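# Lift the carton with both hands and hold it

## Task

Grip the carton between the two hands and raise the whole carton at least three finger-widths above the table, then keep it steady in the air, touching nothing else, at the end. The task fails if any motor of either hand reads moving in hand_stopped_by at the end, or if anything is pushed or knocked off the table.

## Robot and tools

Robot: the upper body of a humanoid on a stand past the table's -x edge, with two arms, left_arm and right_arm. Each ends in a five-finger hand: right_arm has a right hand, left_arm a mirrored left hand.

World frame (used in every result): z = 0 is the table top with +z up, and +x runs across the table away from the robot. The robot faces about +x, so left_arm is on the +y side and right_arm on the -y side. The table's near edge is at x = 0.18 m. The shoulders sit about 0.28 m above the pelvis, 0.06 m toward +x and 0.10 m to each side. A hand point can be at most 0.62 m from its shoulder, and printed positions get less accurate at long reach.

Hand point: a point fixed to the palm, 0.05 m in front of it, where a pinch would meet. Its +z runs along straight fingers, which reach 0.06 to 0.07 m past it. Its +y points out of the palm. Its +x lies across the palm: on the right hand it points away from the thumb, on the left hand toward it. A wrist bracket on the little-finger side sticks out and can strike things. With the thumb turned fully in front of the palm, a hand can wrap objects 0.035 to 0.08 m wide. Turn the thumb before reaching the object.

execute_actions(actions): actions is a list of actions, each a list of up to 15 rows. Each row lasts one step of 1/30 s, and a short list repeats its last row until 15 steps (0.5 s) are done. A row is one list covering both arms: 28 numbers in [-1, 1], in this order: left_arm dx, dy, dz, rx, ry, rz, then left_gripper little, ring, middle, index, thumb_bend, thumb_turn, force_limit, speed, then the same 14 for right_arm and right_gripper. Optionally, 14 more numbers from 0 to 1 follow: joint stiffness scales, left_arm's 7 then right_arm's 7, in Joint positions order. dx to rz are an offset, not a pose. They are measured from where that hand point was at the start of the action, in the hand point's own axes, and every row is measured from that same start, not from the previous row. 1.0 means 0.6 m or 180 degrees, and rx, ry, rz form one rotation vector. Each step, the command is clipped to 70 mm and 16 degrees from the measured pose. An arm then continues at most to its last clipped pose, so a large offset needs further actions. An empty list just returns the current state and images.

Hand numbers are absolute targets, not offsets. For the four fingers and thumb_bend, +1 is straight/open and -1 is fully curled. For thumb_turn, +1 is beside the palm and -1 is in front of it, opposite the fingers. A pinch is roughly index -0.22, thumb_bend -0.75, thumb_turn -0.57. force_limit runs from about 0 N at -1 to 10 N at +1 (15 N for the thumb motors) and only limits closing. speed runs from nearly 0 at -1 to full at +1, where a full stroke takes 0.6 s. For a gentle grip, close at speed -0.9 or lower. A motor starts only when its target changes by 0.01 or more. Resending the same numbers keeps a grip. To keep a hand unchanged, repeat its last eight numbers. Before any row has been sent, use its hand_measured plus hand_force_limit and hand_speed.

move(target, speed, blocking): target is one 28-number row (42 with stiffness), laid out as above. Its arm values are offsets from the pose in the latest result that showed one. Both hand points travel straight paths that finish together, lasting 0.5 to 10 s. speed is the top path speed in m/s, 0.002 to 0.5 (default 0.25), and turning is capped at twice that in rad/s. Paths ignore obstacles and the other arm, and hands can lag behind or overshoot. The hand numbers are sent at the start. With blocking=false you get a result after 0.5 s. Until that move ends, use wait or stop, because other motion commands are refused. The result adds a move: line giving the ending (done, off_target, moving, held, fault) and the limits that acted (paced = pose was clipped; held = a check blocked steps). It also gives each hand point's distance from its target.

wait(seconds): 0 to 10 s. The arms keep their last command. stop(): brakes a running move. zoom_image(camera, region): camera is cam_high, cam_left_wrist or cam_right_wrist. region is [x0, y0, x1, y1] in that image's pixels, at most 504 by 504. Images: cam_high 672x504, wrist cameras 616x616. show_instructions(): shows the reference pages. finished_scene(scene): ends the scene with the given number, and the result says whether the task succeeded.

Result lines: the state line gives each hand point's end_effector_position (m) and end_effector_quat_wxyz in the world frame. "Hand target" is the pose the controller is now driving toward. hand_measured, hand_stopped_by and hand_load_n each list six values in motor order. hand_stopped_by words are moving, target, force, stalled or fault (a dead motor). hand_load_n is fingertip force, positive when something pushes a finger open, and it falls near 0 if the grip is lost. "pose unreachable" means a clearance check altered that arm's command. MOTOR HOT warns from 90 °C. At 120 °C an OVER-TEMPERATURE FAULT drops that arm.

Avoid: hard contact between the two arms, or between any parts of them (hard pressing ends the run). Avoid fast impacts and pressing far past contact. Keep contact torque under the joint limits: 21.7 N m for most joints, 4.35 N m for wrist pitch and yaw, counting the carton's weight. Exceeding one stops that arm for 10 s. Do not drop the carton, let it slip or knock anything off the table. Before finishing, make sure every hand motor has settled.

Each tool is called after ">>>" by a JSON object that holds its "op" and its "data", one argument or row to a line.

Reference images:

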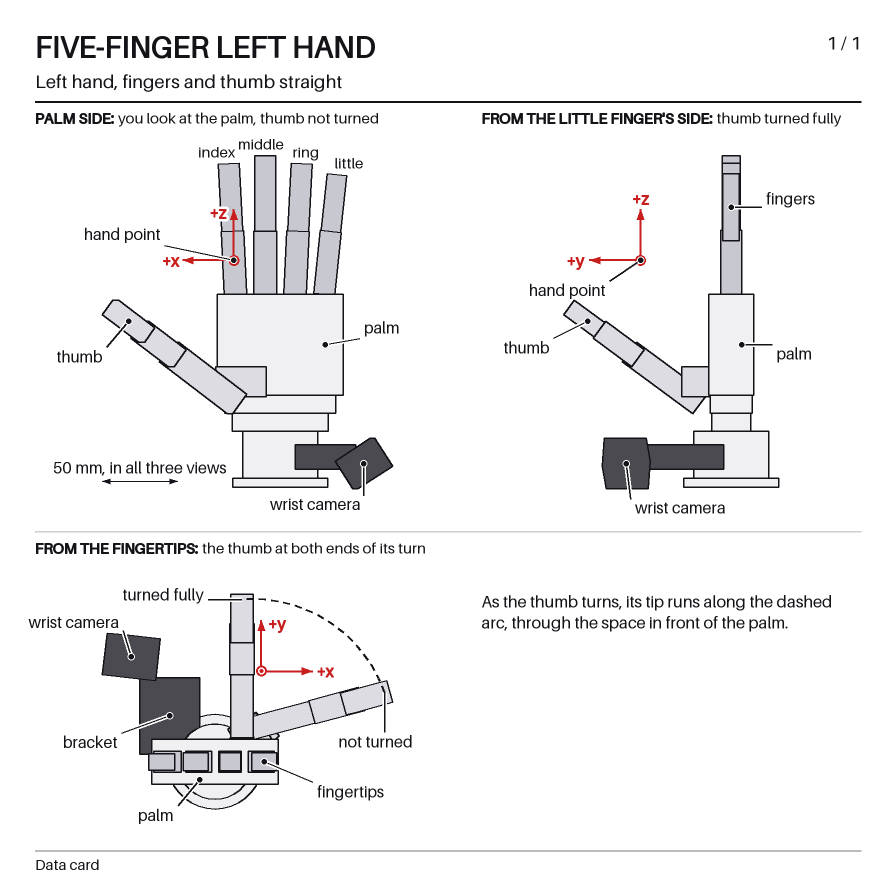

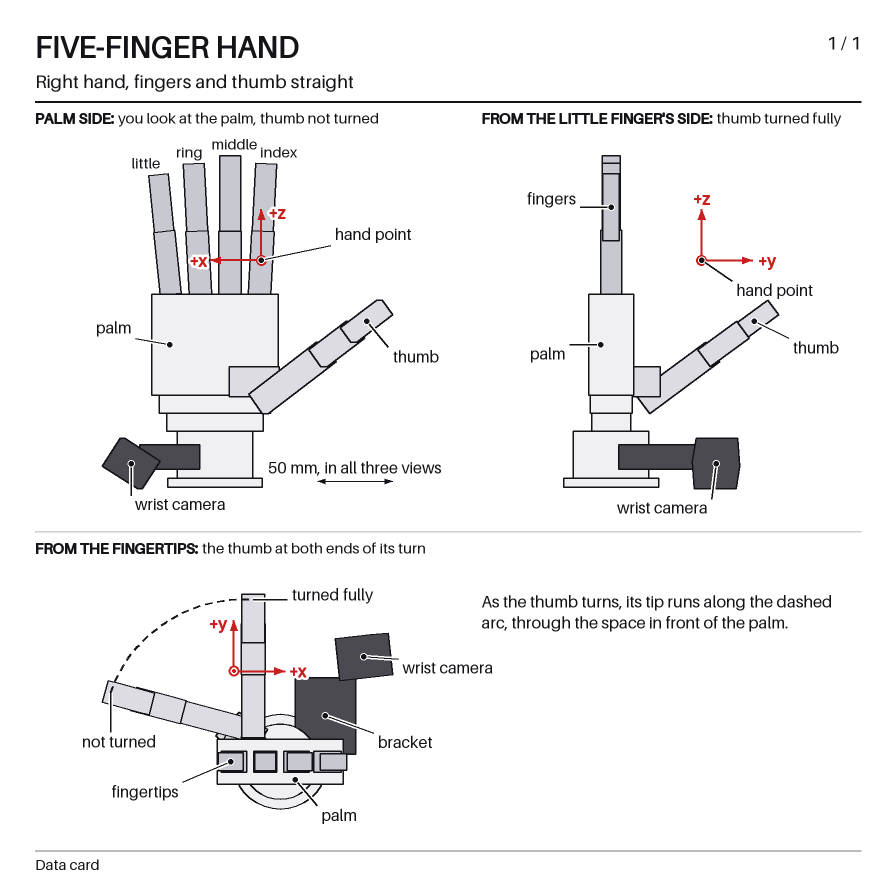

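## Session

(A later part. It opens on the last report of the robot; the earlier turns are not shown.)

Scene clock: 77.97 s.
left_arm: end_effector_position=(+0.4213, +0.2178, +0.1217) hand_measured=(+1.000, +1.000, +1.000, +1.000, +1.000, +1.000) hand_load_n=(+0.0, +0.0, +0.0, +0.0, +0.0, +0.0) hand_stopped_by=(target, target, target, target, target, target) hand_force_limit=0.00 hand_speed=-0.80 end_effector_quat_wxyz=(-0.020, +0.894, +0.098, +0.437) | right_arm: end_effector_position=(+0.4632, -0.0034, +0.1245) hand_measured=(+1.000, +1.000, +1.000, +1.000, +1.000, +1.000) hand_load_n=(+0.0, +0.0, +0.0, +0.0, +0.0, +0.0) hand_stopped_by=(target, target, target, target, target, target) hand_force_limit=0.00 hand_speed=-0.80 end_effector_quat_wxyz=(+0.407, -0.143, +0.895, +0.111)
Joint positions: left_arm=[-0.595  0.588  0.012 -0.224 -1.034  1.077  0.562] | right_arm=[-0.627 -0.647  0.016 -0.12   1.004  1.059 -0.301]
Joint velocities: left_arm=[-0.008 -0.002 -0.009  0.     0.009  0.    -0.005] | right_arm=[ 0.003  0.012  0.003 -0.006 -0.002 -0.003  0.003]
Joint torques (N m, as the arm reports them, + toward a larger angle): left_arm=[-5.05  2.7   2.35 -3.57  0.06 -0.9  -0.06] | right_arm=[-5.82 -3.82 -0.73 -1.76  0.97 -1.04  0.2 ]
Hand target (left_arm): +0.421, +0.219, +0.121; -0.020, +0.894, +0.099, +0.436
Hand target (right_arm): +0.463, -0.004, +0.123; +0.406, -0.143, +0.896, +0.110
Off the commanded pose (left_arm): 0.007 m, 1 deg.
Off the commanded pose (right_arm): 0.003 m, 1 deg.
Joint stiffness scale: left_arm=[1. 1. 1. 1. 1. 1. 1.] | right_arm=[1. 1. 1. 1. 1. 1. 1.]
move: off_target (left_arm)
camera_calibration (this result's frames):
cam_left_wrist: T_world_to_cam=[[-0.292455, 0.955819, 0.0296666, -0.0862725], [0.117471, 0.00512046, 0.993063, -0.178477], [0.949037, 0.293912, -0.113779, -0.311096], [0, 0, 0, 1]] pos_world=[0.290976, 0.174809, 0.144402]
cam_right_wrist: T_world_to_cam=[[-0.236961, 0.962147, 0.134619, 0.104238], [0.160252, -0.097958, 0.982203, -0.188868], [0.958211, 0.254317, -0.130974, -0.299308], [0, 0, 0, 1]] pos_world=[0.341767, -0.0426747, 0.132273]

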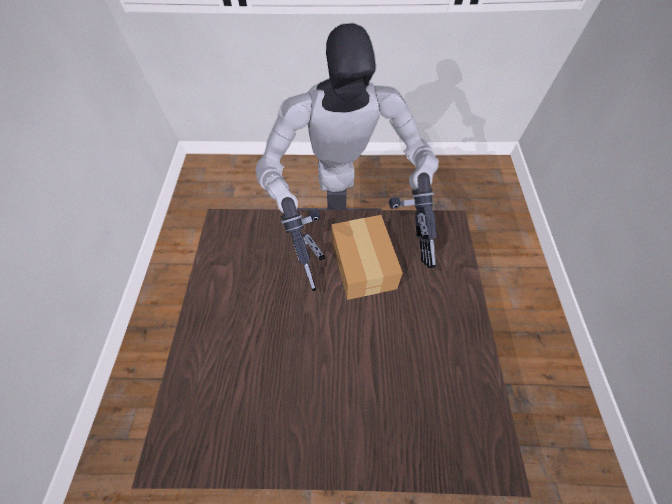

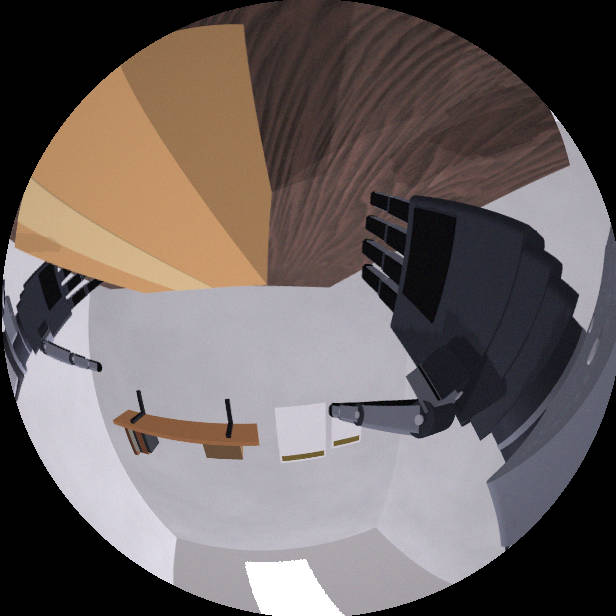

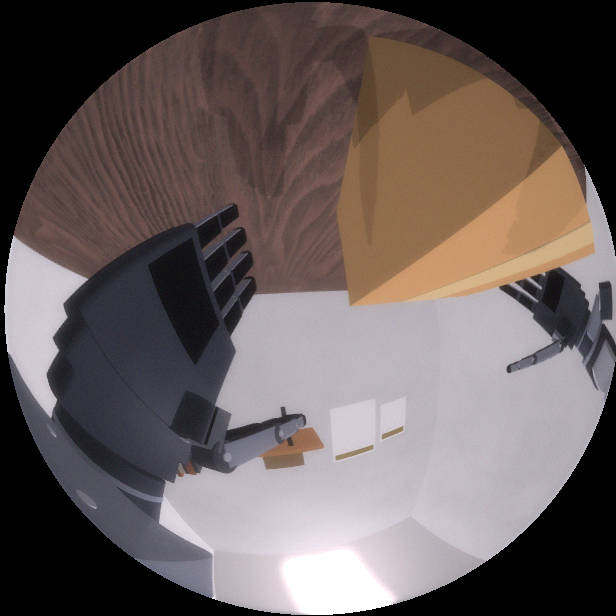

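>>> {"op": "move", "data": {
  "target": [0,0.03,0.03,-0.04,0,0,0.2,0.2,0.2,0.2,1,1,0,0,0,0,0.03,-0.04,0,0,0.2,0.2,0.2,0.2,1,1,0,0],
  "speed": 0.08
}}

>>> {"op": "move", "data": {
  "target": [0,0.1,0,0,0,0,0.2,0.2,0.2,0.2,1,1,0,0,0,0.1,0,0,0,0,0.2,0.2,0.2,0.2,1,1,0,0],
  "speed": 0.05
}}

Scene clock: 86.17 s.
left_arm: end_effector_position=(+0.4378, +0.2004, +0.1108) hand_measured=(+0.200, +0.200, +0.200, +0.200, +1.000, +1.000) hand_load_n=(+0.0, +0.0, +0.0, +0.0, +0.0, +0.0) hand_stopped_by=(target, target, target, target, target, target) hand_force_limit=0.00 hand_speed=0.00 end_effector_quat_wxyz=(+0.037, +0.894, +0.069, +0.441) | right_arm: end_effector_position=(+0.4765, +0.0018, +0.1139) hand_measured=(+0.200, +0.200, +0.200, +0.200, +1.000, +1.000) hand_load_n=(+0.0, +0.0, +0.0, +0.0, +0.0, +0.0) hand_stopped_by=(target, target, target, target, target, target) hand_force_limit=0.00 hand_speed=0.00 end_effector_quat_wxyz=(+0.397, -0.163, +0.887, +0.169)
Joint positions: left_arm=[-0.659  0.604 -0.088 -0.03  -0.936  0.938  0.309] | right_arm=[-0.707 -0.687  0.12   0.151  0.894  0.881  0.018]
Joint velocities: left_arm=[ 0.     0.009  0.    -0.006  0.011 -0.004 -0.001] | right_arm=[-0.002 -0.003  0.018  0.    -0.009 -0.006  0.006]
Joint torques (N m, as the arm reports them, + toward a larger angle): left_arm=[-5.77  3.33  2.35 -3.58  0.   -1.03 -0.15] | right_arm=[-6.95 -4.1  -0.59 -1.73  0.98 -1.02  0.26]
Hand target (left_arm): +0.438, +0.201, +0.111; +0.034, +0.894, +0.068, +0.442
Hand target (right_arm): +0.477, +0.001, +0.114; +0.398, -0.165, +0.887, +0.167
Off the commanded pose (left_arm): 0.002 m, 0 deg.
Off the commanded pose (right_arm): 0.001 m, 1 deg.
Joint stiffness scale: left_arm=[1. 1. 1. 1. 1. 1. 1.] | right_arm=[1. 1. 1. 1. 1. 1. 1.]
move: done
camera_calibration (this result's frames):
cam_left_wrist: T_world_to_cam=[[-0.193657, 0.979924, -0.0474023, -0.104059], [0.103763, 0.0685042, 0.99224, -0.176123], [0.975567, 0.187235, -0.114946, -0.313017], [0, 0, 0, 1]] pos_world=[0.303492, 0.172643, 0.133844]
cam_right_wrist: T_world_to_cam=[[-0.314955, 0.922737, 0.22217, 0.131121], [0.195, -0.166178, 0.966623, -0.194739], [0.928859, 0.347766, -0.127595, -0.301333], [0, 0, 0, 1]] pos_world=[0.359167, -0.0485582, 0.120659]

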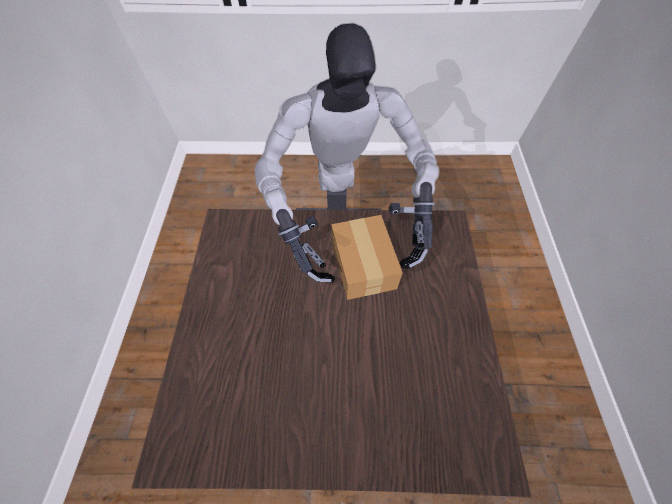

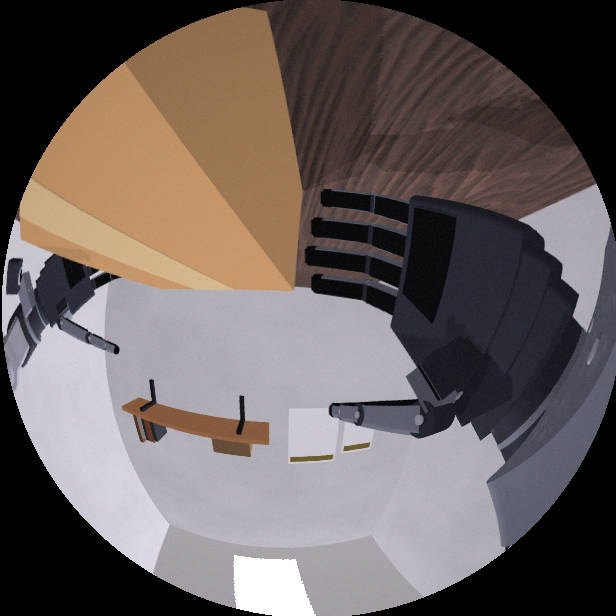

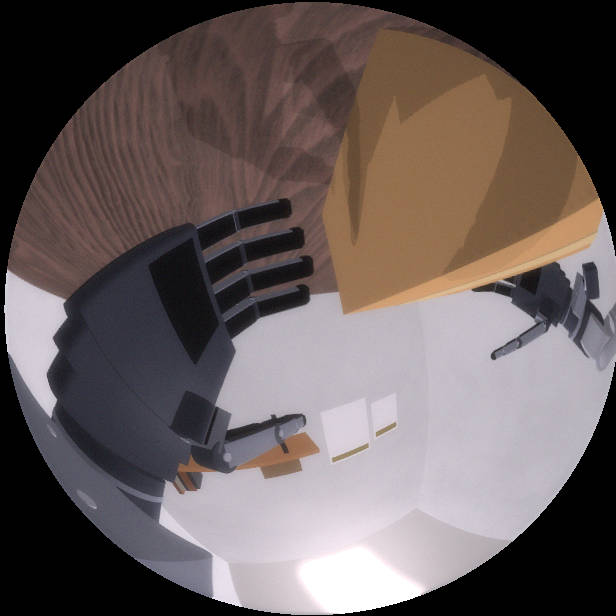

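Scene clock: 87.63 s.
left_arm: end_effector_position=(+0.4436, +0.1770, +0.1145) hand_measured=(+0.200, +0.200, +0.200, +0.200, +1.000, +1.000) hand_load_n=(+0.0, +0.0, +3.5, +0.0, +0.0, +0.0) hand_stopped_by=(target, target, target, target, target, target) hand_force_limit=0.00 hand_speed=0.00 end_effector_quat_wxyz=(-0.016, +0.893, +0.092, +0.440) | right_arm: end_effector_position=(+0.4643, +0.0298, +0.1181) hand_measured=(+0.200, +0.200, +0.200, +0.200, +1.000, +1.000) hand_load_n=(+0.0, +0.0, +1.0, +0.0, +0.0, +0.0) hand_stopped_by=(target, target, target, target, target, target) hand_force_limit=0.00 hand_speed=0.00 end_effector_quat_wxyz=(+0.406, -0.153, +0.893, +0.123)
Joint positions: left_arm=[-0.688  0.433 -0.098 -0.141 -0.932  1.035  0.626] | right_arm=[-0.693 -0.545  0.082 -0.068  0.941  1.04  -0.324]
Joint velocities: left_arm=[-0.006 -0.015  0.002  0.002  0.008  0.005  0.   ] | right_arm=[ 0.002  0.008 -0.014 -0.006 -0.002  0.011 -0.002]
Joint torques (N m, as the arm reports them, + toward a larger angle): left_arm=[-6.77 -1.01  0.2  -5.37 -1.17 -0.49 -1.37] | right_arm=[-7.39  0.39  0.65 -3.33  2.16 -0.89  1.01]
Hand target (left_arm): +0.441, +0.140, +0.122; +0.037, +0.894, +0.067, +0.442
Hand target (right_arm): +0.449, +0.056, +0.124; +0.397, -0.170, +0.886, +0.168
Off the commanded pose (left_arm): 0.036 m, 7 deg.
Off the commanded pose (right_arm): 0.029 m, 6 deg.
Joint stiffness scale: left_arm=[1. 1. 1. 1. 1. 1. 1.] | right_arm=[1. 1. 1. 1. 1. 1. 1.]
move: off_target (left_arm, right_arm)
camera_calibration (this result's frames):
cam_left_wrist: T_world_to_cam=[[-0.279557, 0.959753, 0.0268704, -0.0466083], [0.110368, 0.00432217, 0.993881, -0.170537], [0.953764, 0.280813, -0.107134, -0.321693], [0, 0, 0, 1]] pos_world=[0.312611, 0.135805, 0.136282]
cam_right_wrist: T_world_to_cam=[[-0.263471, 0.953497, 0.146378, 0.0846182], [0.163576, -0.105383, 0.980886, -0.180612], [0.950698, 0.282379, -0.128204, -0.307265], [0, 0, 0, 1]] pos_world=[0.343954, -0.0129516, 0.125381]

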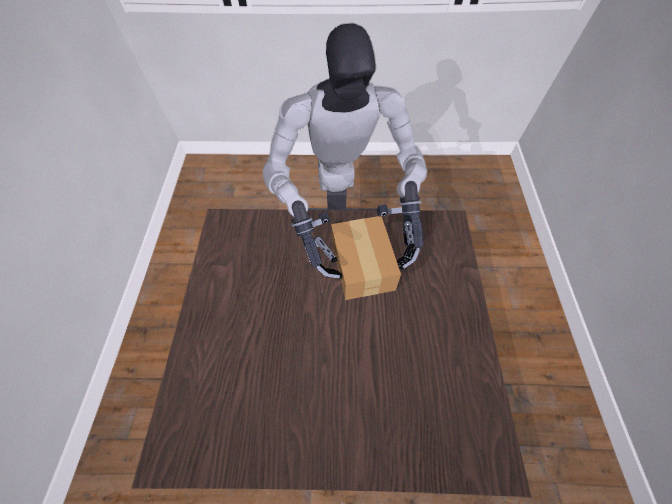

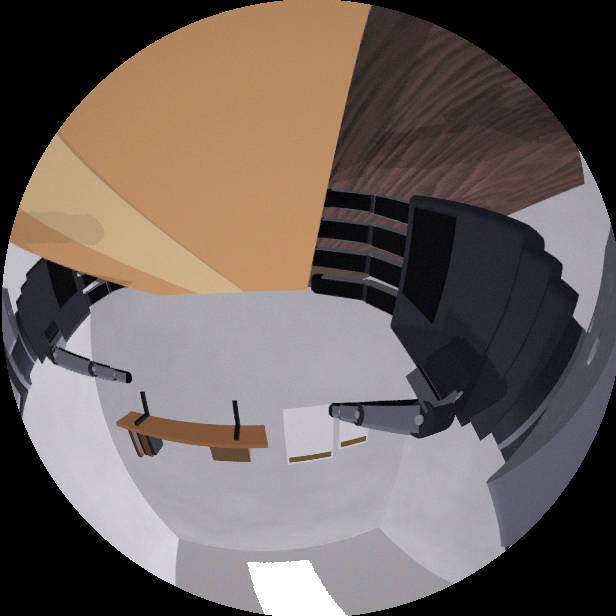

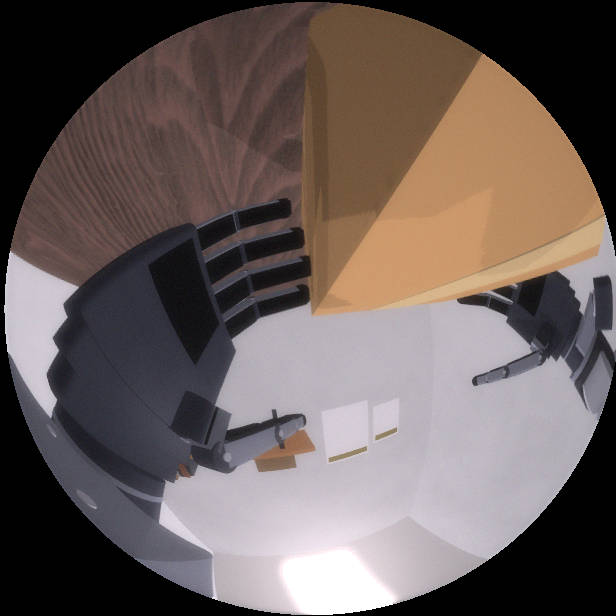

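>>> {"op": "move", "data": {
  "target": [-0.08,-0.03,-0.02,-0.04,0,0,0.2,0.2,0.2,0.2,1,1,0,0,0.08,-0.03,-0.02,-0.04,0,0,0.2,0.2,0.2,0.2,1,1,0,0],
  "speed": 0.06
}}

>>> {"op": "move", "data": {
  "target": [0,0.09,0,0,0,0,0.2,0.2,0.2,0.2,1,1,0,0,0,0.09,0,0,0,0,0.2,0.2,0.2,0.2,1,1,0,0],
  "speed": 0.05
}}

>>> {"op": "execute_actions", "data": {
  "actions": [
    [[0,0.06,0,-0.04,0,0,-0.2,-0.2,0.2,-0.2,1,1,-0.4,-0.9,0,0.06,0,-0.04,0,0,-0.2,-0.2,0.2,-0.2,1,1,-0.4,-0.9]],
    [[0,0.06,0,-0.04,0,0,-0.2,-0.2,0.2,-0.2,1,1,-0.4,-0.9,0,0.06,0,-0.04,0,0,-0.2,-0.2,0.2,-0.2,1,1,-0.4,-0.9]],
    [[0,0.06,0,-0.04,0,0,-0.2,-0.2,0.2,-0.2,1,1,-0.4,-0.9,0,0.06,0,-0.04,0,0,-0.2,-0.2,0.2,-0.2,1,1,-0.4,-0.9]]
  ]
}}

Scene clock: 97.33 s.
left_arm: end_effector_position=(+0.4027, +0.1873, +0.0820) hand_measured=(+0.200, +0.200, +0.200, +0.200, +1.000, +1.000) hand_load_n=(+0.0, +0.0, +0.0, +0.0, +0.0, +0.0) hand_stopped_by=(target, target, target, target, target, target) hand_force_limit=0.00 hand_speed=0.00 end_effector_quat_wxyz=(+0.043, +0.892, +0.069, +0.445) | right_arm: end_effector_position=(+0.4349, +0.0002, +0.0874) hand_measured=(+0.200, +0.200, +0.200, +0.200, +1.000, +1.000) hand_load_n=(+0.0, +0.0, +0.0, +0.0, +0.0, +0.0) hand_stopped_by=(target, target, target, target, target, target) hand_force_limit=0.00 hand_speed=0.00 end_effector_quat_wxyz=(+0.396, -0.169, +0.884, +0.181)
Joint positions: left_arm=[-0.434  0.573 -0.111 -0.166 -0.872  0.816  0.293] | right_arm=[-0.474 -0.662  0.108 -0.02   0.87   0.79   0.018]
Joint velocities: left_arm=[-0.015 -0.003  0.006  0.008 -0.002 -0.004  0.   ] | right_arm=[ 0.     0.02  -0.002 -0.012 -0.008 -0.003  0.   ]
Joint torques (N m, as the arm reports them, + toward a larger angle): left_arm=[-4.45  2.54  2.21 -3.96  0.19 -0.9  -0.14] | right_arm=[-4.89 -3.81 -0.52 -2.01  0.82 -1.09  0.25]
Hand target (left_arm): +0.403, +0.188, +0.082; +0.041, +0.892, +0.067, +0.445
Hand target (right_arm): +0.435, -0.000, +0.087; +0.396, -0.171, +0.884, +0.180
Off the commanded pose (left_arm): 0.002 m, 1 deg.
Off the commanded pose (right_arm): 0.002 m, 1 deg.
Joint stiffness scale: left_arm=[1. 1. 1. 1. 1. 1. 1.] | right_arm=[1. 1. 1. 1. 1. 1. 1.]
move: done
camera_calibration (this result's frames):
cam_left_wrist: T_world_to_cam=[[-0.188901, 0.980214, -0.0591353, -0.100364], [0.094385, 0.078064, 0.99247, -0.141014], [0.97745, 0.181897, -0.107264, -0.280043], [0, 0, 0, 1]] pos_world=[0.268079, 0.160325, 0.103978]
cam_right_wrist: T_world_to_cam=[[-0.33468, 0.9115, 0.239076, 0.132491], [0.199935, -0.179245, 0.963274, -0.163177], [0.920878, 0.370188, -0.122251, -0.262512], [0, 0, 0, 1]] pos_world=[0.318708, -0.0528351, 0.0934161]

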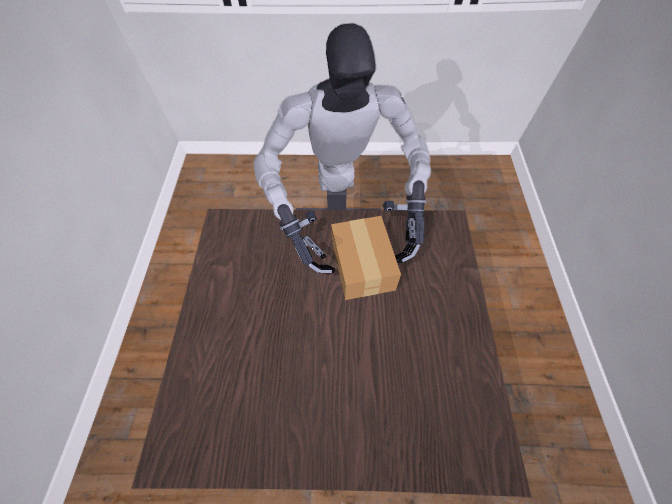

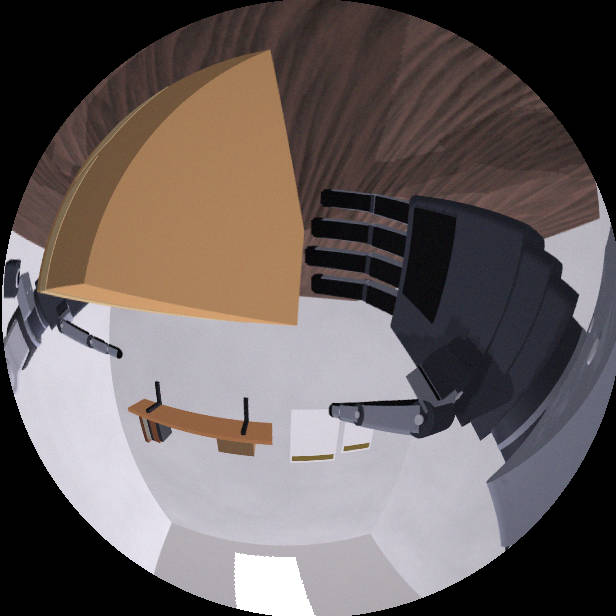

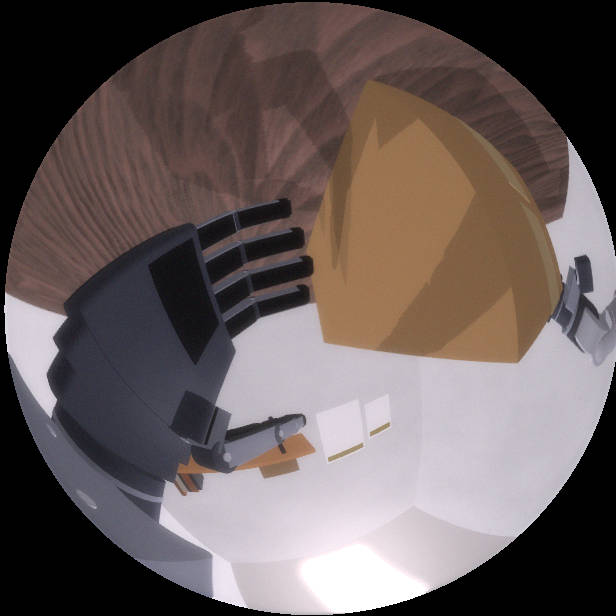

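Scene clock: 98.67 s.
left_arm: end_effector_position=(+0.4080, +0.1690, +0.0852) hand_measured=(+0.200, +0.200, +0.200, +0.200, +1.000, +1.000) hand_load_n=(+0.0, +0.0, +3.0, +0.0, +0.0, +0.0) hand_stopped_by=(target, target, target, target, target, target) hand_force_limit=0.00 hand_speed=0.00 end_effector_quat_wxyz=(-0.011, +0.891, +0.089, +0.445) | right_arm: end_effector_position=(+0.4268, +0.0198, +0.0913) hand_measured=(+0.200, +0.200, +0.200, +0.200, +1.000, +1.000) hand_load_n=(+0.0, +0.0, +2.0, +0.0, +0.0, +0.0) hand_stopped_by=(target, target, target, target, target, target) hand_force_limit=0.00 hand_speed=0.00 end_effector_quat_wxyz=(+0.409, -0.159, +0.890, +0.129)
Joint positions: left_arm=[-0.46   0.443 -0.158 -0.269 -0.857  0.897  0.572] | right_arm=[-0.459 -0.551  0.105 -0.22   0.885  0.925 -0.281]
Joint velocities: left_arm=[-0.008  0.006  0.003  0.012  0.003  0.001  0.001] | right_arm=[ 0.005  0.     0.005 -0.002  0.     0.008 -0.002]
Joint torques (N m, as the arm reports them, + toward a larger angle): left_arm=[-5.62 -0.76 -0.31 -5.96 -1.42 -0.59 -1.42] | right_arm=[-5.52  0.2   0.92 -3.46  2.43 -0.71  1.12]
Hand target (left_arm): +0.406, +0.134, +0.093; +0.043, +0.891, +0.068, +0.446
Hand target (right_arm): +0.409, +0.048, +0.098; +0.396, -0.175, +0.883, +0.181
Off the commanded pose (left_arm): 0.035 m, 7 deg.
Off the commanded pose (right_arm): 0.033 m, 6 deg.
Joint stiffness scale: left_arm=[1. 1. 1. 1. 1. 1. 1.] | right_arm=[1. 1. 1. 1. 1. 1. 1.]
move: off_target (left_arm, right_arm)
camera_calibration (this result's frames):
cam_left_wrist: T_world_to_cam=[[-0.270125, 0.962661, 0.0177994, -0.0516892], [0.0995099, 0.0095255, 0.994991, -0.133937], [0.957669, 0.270543, -0.0983674, -0.289166], [0, 0, 0, 1]] pos_world=[0.276291, 0.129267, 0.105741]
cam_right_wrist: T_world_to_cam=[[-0.279221, 0.948172, 0.151678, 0.0945273], [0.158812, -0.110184, 0.981141, -0.147155], [0.947003, 0.298044, -0.119816, -0.271813], [0, 0, 0, 1]] pos_world=[0.307172, -0.0248299, 0.0974742]

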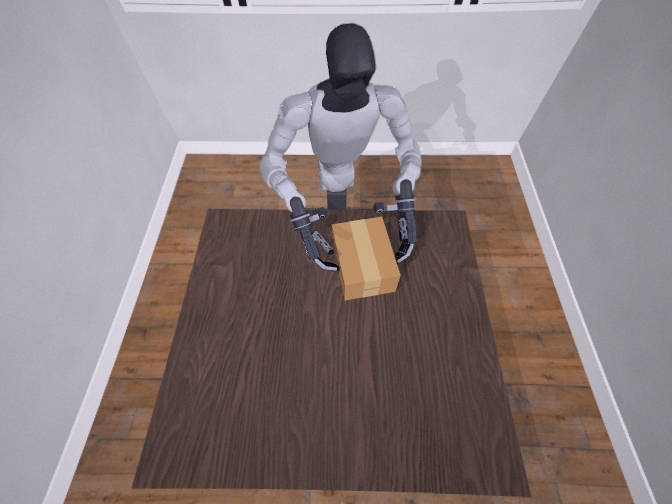

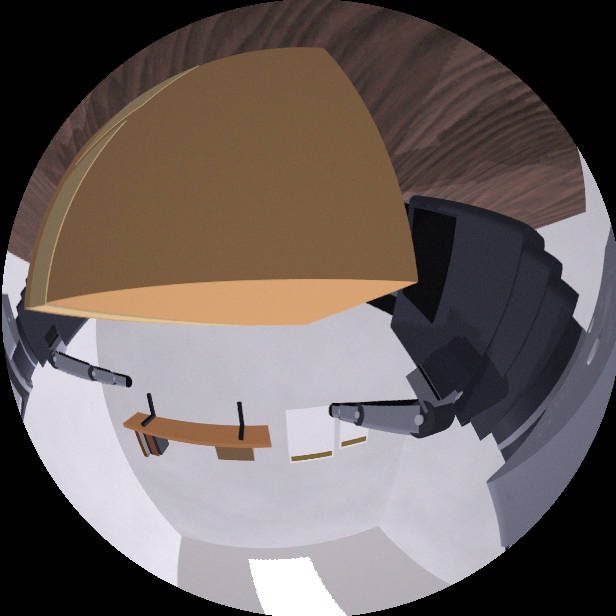

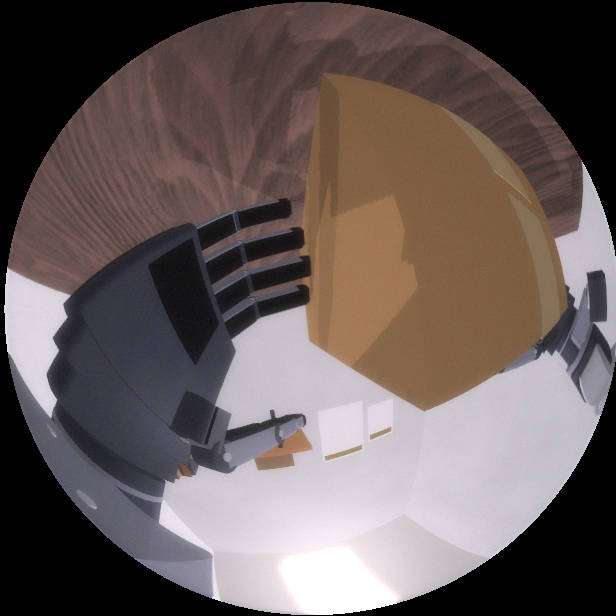

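Scene clock: 100.17 s.
left_arm: end_effector_position=(+0.4300, +0.1747, +0.0822) hand_measured=(-0.032, +0.108, +0.200, +0.068, +1.000, +1.000) hand_load_n=(+0.0, -0.5, -1.0, +3.0, +0.0, +0.0) hand_stopped_by=(moving, force, target, force, target, target) hand_force_limit=-0.40 hand_speed=-0.90 end_effector_quat_wxyz=(-0.014, +0.883, +0.064, +0.464) | right_arm: end_effector_position=(+0.4395, +0.0235, +0.0901) hand_measured=(-0.032, -0.032, +0.200, +0.114, +1.000, +1.000) hand_load_n=(+0.0, +0.0, -3.5, +4.0, +0.0, +0.0) hand_stopped_by=(moving, moving, target, force, target, target) hand_force_limit=-0.40 hand_speed=-0.90 end_effector_quat_wxyz=(+0.417, -0.176, +0.882, +0.134)
Joint positions: left_arm=[-0.542  0.462 -0.2   -0.099 -0.744  0.792  0.418] | right_arm=[-0.519 -0.565  0.145 -0.111  0.821  0.859 -0.181]
Joint velocities: left_arm=[-0.011 -0.002 -0.009  0.006  0.009  0.    -0.006] | right_arm=[ 0.002  0.005  0.002  0.008 -0.008  0.     0.001]
Joint torques (N m, as the arm reports them, + toward a larger angle): left_arm=[-5.79 -0.93 -0.37 -5.3  -1.2  -0.75 -1.65] | right_arm=[-6.63  0.22  1.38 -3.45  2.01 -0.9   1.36]
Hand target (left_arm): +0.427, +0.138, +0.086; +0.041, +0.885, +0.043, +0.462
Hand target (right_arm): +0.420, +0.054, +0.095; +0.403, -0.197, +0.874, +0.186
Off the commanded pose (left_arm): 0.037 m, 7 deg.
Off the commanded pose (right_arm): 0.037 m, 7 deg.
Joint stiffness scale: left_arm=[1. 1. 1. 1. 1. 1. 1.] | right_arm=[1. 1. 1. 1. 1. 1. 1.]
camera_calibration (this result's frames):
cam_left_wrist: T_world_to_cam=[[-0.231556, 0.972075, 0.0380975, -0.0710319], [0.0590433, -0.0250466, 0.997941, -0.110084], [0.971028, 0.233329, -0.0515948, -0.315195], [0, 0, 0, 1]] pos_world=[0.296115, 0.139835, 0.0963006]
cam_right_wrist: T_world_to_cam=[[-0.315283, 0.937873, 0.144885, 0.111426], [0.138582, -0.105534, 0.984712, -0.139208], [0.938825, 0.330541, -0.0966989, -0.284305], [0, 0, 0, 1]] pos_world=[0.321335, -0.0252202, 0.0934439]

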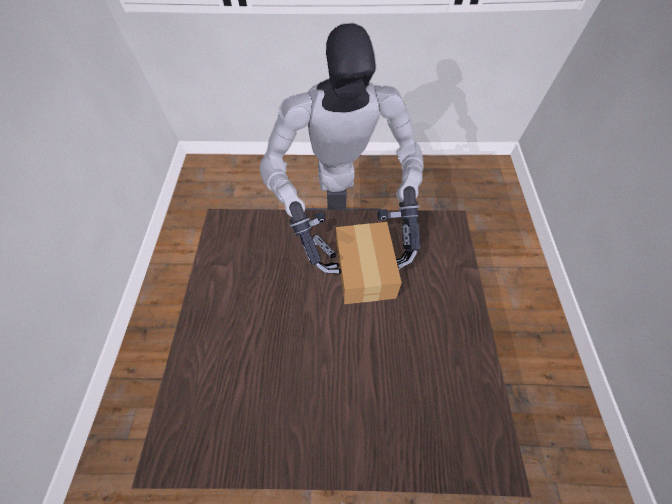

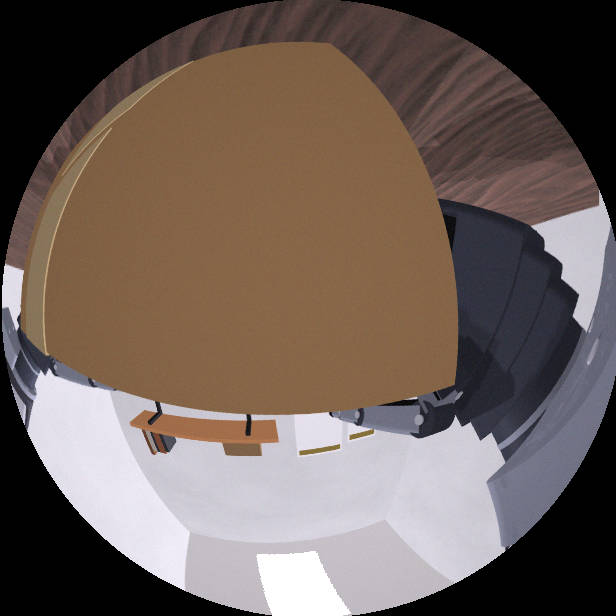

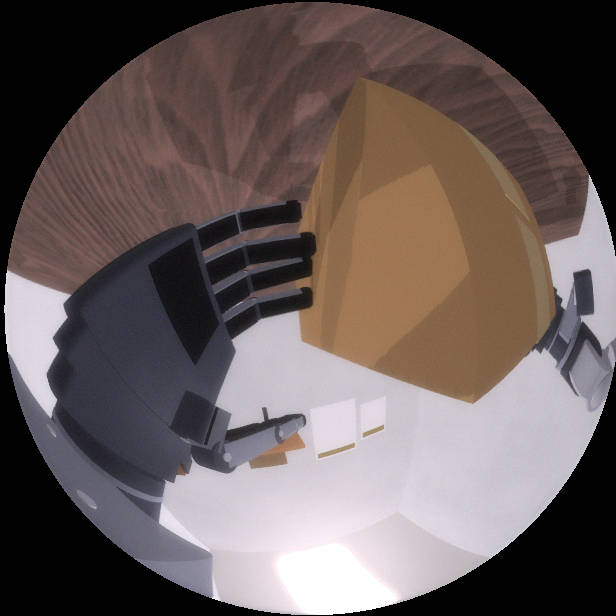

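>>> {"op": "execute_actions", "data": {
  "actions": [
    [[0.05,0.062,-0.052,-0.04,0,0,-0.2,-0.2,0.2,-0.2,1,1,-0.4,-0.9,-0.05,0.062,-0.052,-0.04,0,0,-0.2,-0.2,0.2,-0.2,1,1,-0.4,-0.9]],
    [[0.05,0.062,-0.052,-0.04,0,0,-0.2,-0.2,0.2,-0.2,1,1,-0.4,-0.9,-0.05,0.062,-0.052,-0.04,0,0,-0.2,-0.2,0.2,-0.2,1,1,-0.4,-0.9]],
    [[0.05,0.062,-0.052,-0.04,0,0,-0.2,-0.2,0.2,-0.2,1,1,-0.4,-0.9,-0.05,0.062,-0.052,-0.04,0,0,-0.2,-0.2,0.2,-0.2,1,1,-0.4,-0.9]],
    [[0.05,0.062,-0.052,-0.04,0,0,-0.2,-0.2,0.2,-0.2,1,1,-0.4,-0.9,-0.05,0.062,-0.052,-0.04,0,0,-0.2,-0.2,0.2,-0.2,1,1,-0.4,-0.9]]
  ]
}}

>>> {"op": "wait", "data": {
  "seconds": 1.5
}}

Scene clock: 112.70 s.
left_arm: end_effector_position=(+0.4272, +0.1798, +0.2334) hand_measured=(-0.200, +0.108, +0.200, +0.068, +1.000, +1.000) hand_load_n=(+2.0, +0.5, +1.5, +0.5, +0.0, +0.0) hand_stopped_by=(target, force, target, force, target, target) hand_force_limit=-0.40 hand_speed=-0.90 end_effector_quat_wxyz=(-0.007, +0.873, +0.068, +0.483) | right_arm: end_effector_position=(+0.4271, +0.0239, +0.2469) hand_measured=(-0.200, -0.200, +0.200, +0.112, +1.000, +1.000) hand_load_n=(+0.0, +0.0, +4.0, +0.0, +0.0, +0.0) hand_stopped_by=(target, target, target, force, target, target) hand_force_limit=-0.40 hand_speed=-0.90 end_effector_quat_wxyz=(+0.423, -0.203, +0.868, +0.163)
Joint positions: left_arm=[-0.958  0.381  0.318 -0.296 -1.634  1.595  1.282] | right_arm=[-0.931 -0.653 -0.309 -0.194  1.87   1.59  -1.011]
Joint velocities: left_arm=[-0.124  0.026 -0.078  0.279 -0.853  0.     0.959] | right_arm=[-0.005 -0.239  0.353  0.11   0.85  -0.401 -0.811]
Joint torques (N m, as the arm reports them, + toward a larger angle): left_arm=[-8.81 -0.66 -0.25 -3.78 -3.35 -0.85 -1.78] | right_arm=[-9.76 -0.86  0.63 -2.34  3.2  -1.34  1.44]
Hand target (left_arm): +0.421, +0.142, +0.241; +0.046, +0.874, +0.026, +0.483
Hand target (right_arm): +0.407, +0.047, +0.253; +0.407, -0.231, +0.859, +0.207
Off the commanded pose (left_arm): 0.040 m, 7 deg.
Off the commanded pose (right_arm): 0.034 m, 6 deg.
Joint stiffness scale: left_arm=[1. 1. 1. 1. 1. 1. 1.] | right_arm=[1. 1. 1. 1. 1. 1. 1.]
camera_calibration (this result's frames):
cam_left_wrist: T_world_to_cam=[[-0.234402, 0.972028, 0.0147294, -0.075756], [0.0148467, -0.0115703, 0.999823, -0.244595], [0.972026, 0.234579, -0.0117193, -0.315812], [0, 0, 0, 1]] pos_world=[0.292852, 0.14489, 0.241966]
cam_right_wrist: T_world_to_cam=[[-0.387747, 0.906022, 0.169639, 0.110046], [0.129388, -0.128716, 0.983204, -0.286941], [0.91264, 0.403183, -0.0673186, -0.255434], [0, 0, 0, 1]] pos_world=[0.312916, -0.0336516, 0.246258]

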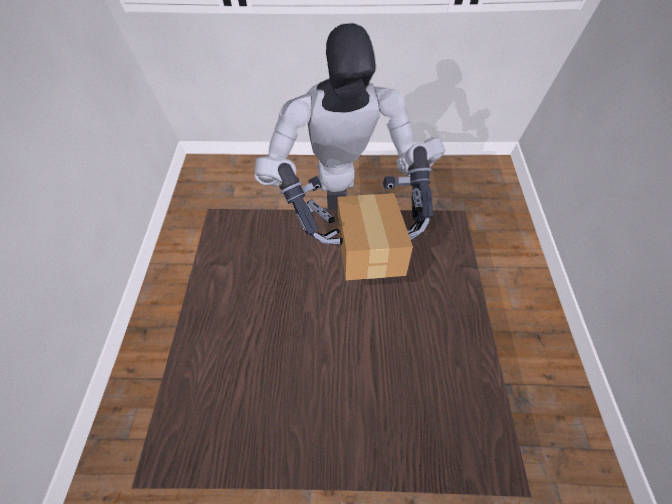

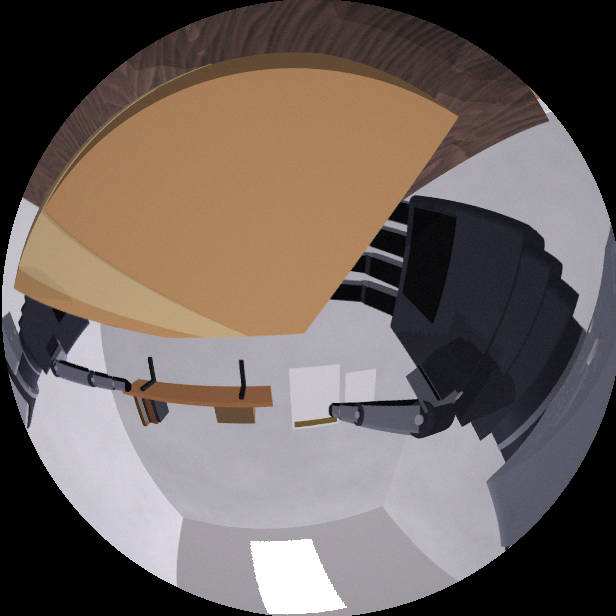

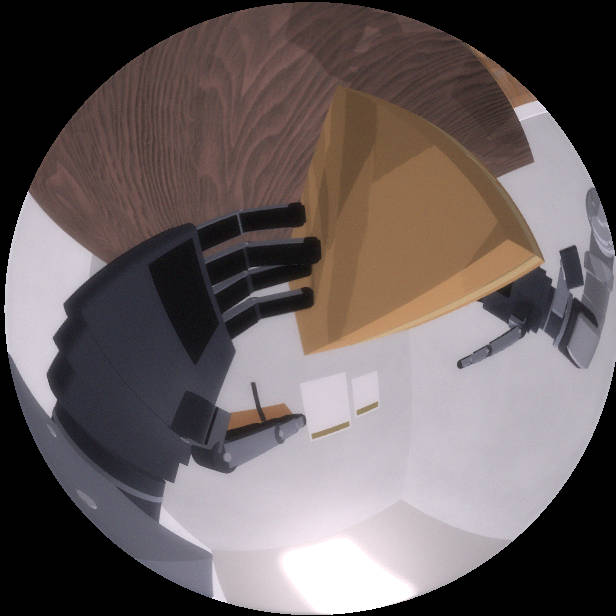

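Scene clock: 114.20 s.
left_arm: end_effector_position=(+0.4268, +0.1788, +0.2341) hand_measured=(-0.200, +0.108, +0.200, +0.068, +1.000, +1.000) hand_load_n=(+2.0, +0.5, +1.5, +0.5, +0.0, +0.0) hand_stopped_by=(target, force, target, force, target, target) hand_force_limit=-0.40 hand_speed=-0.90 end_effector_quat_wxyz=(-0.009, +0.875, +0.067, +0.479) | right_arm: end_effector_position=(+0.4274, +0.0234, +0.2468) hand_measured=(-0.200, -0.200, +0.200, +0.112, +1.000, +1.000) hand_load_n=(+0.0, +0.0, +4.0, +0.0, +0.0, +0.0) hand_stopped_by=(target, target, target, force, target, target) hand_force_limit=-0.40 hand_speed=-0.90 end_effector_quat_wxyz=(+0.419, -0.198, +0.872, +0.158)
Joint positions: left_arm=[-0.97   0.386  0.307 -0.275 -1.705  1.592  1.357] | right_arm=[-0.931 -0.674 -0.279 -0.187  1.933  1.557 -1.072]
Joint velocities: left_arm=[0.012 0.002 0.008 0.    0.003 0.    0.   ] | right_arm=[ 0.003 -0.006  0.002  0.009 -0.012  0.     0.   ]
Joint torques (N m, as the arm reports them, + toward a larger angle): left_arm=[-8.29 -0.56 -0.21 -3.97 -3.1  -0.91 -1.72] | right_arm=[-9.72 -0.69  0.36 -2.34  3.24 -1.28  1.49]
Hand target (left_arm): +0.421, +0.142, +0.241; +0.046, +0.874, +0.026, +0.483
Hand target (right_arm): +0.407, +0.047, +0.253; +0.407, -0.231, +0.859, +0.207
Off the commanded pose (left_arm): 0.039 m, 7 deg.
Off the commanded pose (right_arm): 0.035 m, 6 deg.
Joint stiffness scale: left_arm=[1. 1. 1. 1. 1. 1. 1.] | right_arm=[1. 1. 1. 1. 1. 1. 1.]
wait: 1.50 s; at rest by 0.23 s
camera_calibration (this result's frames):
cam_left_wrist: T_world_to_cam=[[-0.23443, 0.971897, 0.0214326, -0.0764462], [0.024162, -0.0162149, 0.999577, -0.248436], [0.971833, 0.234849, -0.0196817, -0.313329], [0, 0, 0, 1]] pos_world=[0.292585, 0.143855, 0.243802]
cam_right_wrist: T_world_to_cam=[[-0.374492, 0.911953, 0.167622, 0.105383], [0.136539, -0.124569, 0.982771, -0.289979], [0.917122, 0.390927, -0.0778674, -0.254528], [0, 0, 0, 1]] pos_world=[0.312492, -0.0327247, 0.2475]

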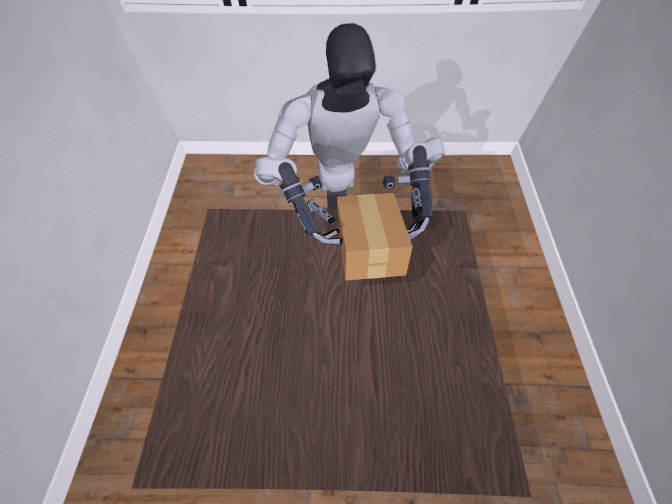

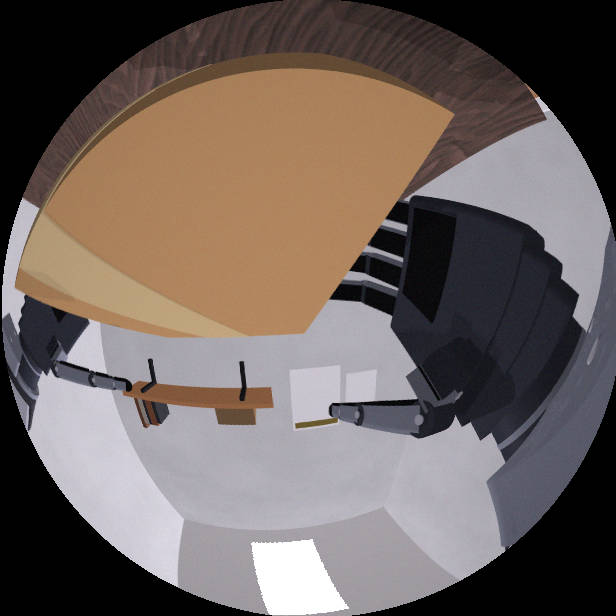

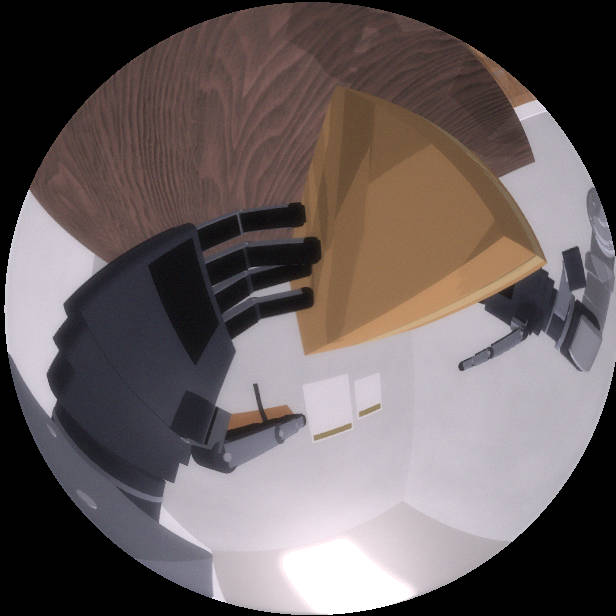

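Stable, tilted slightly, well clear.

>>> {"op": "finished_scene", "data": {
  "scene": 1
}}

The scene is finished: the task was done.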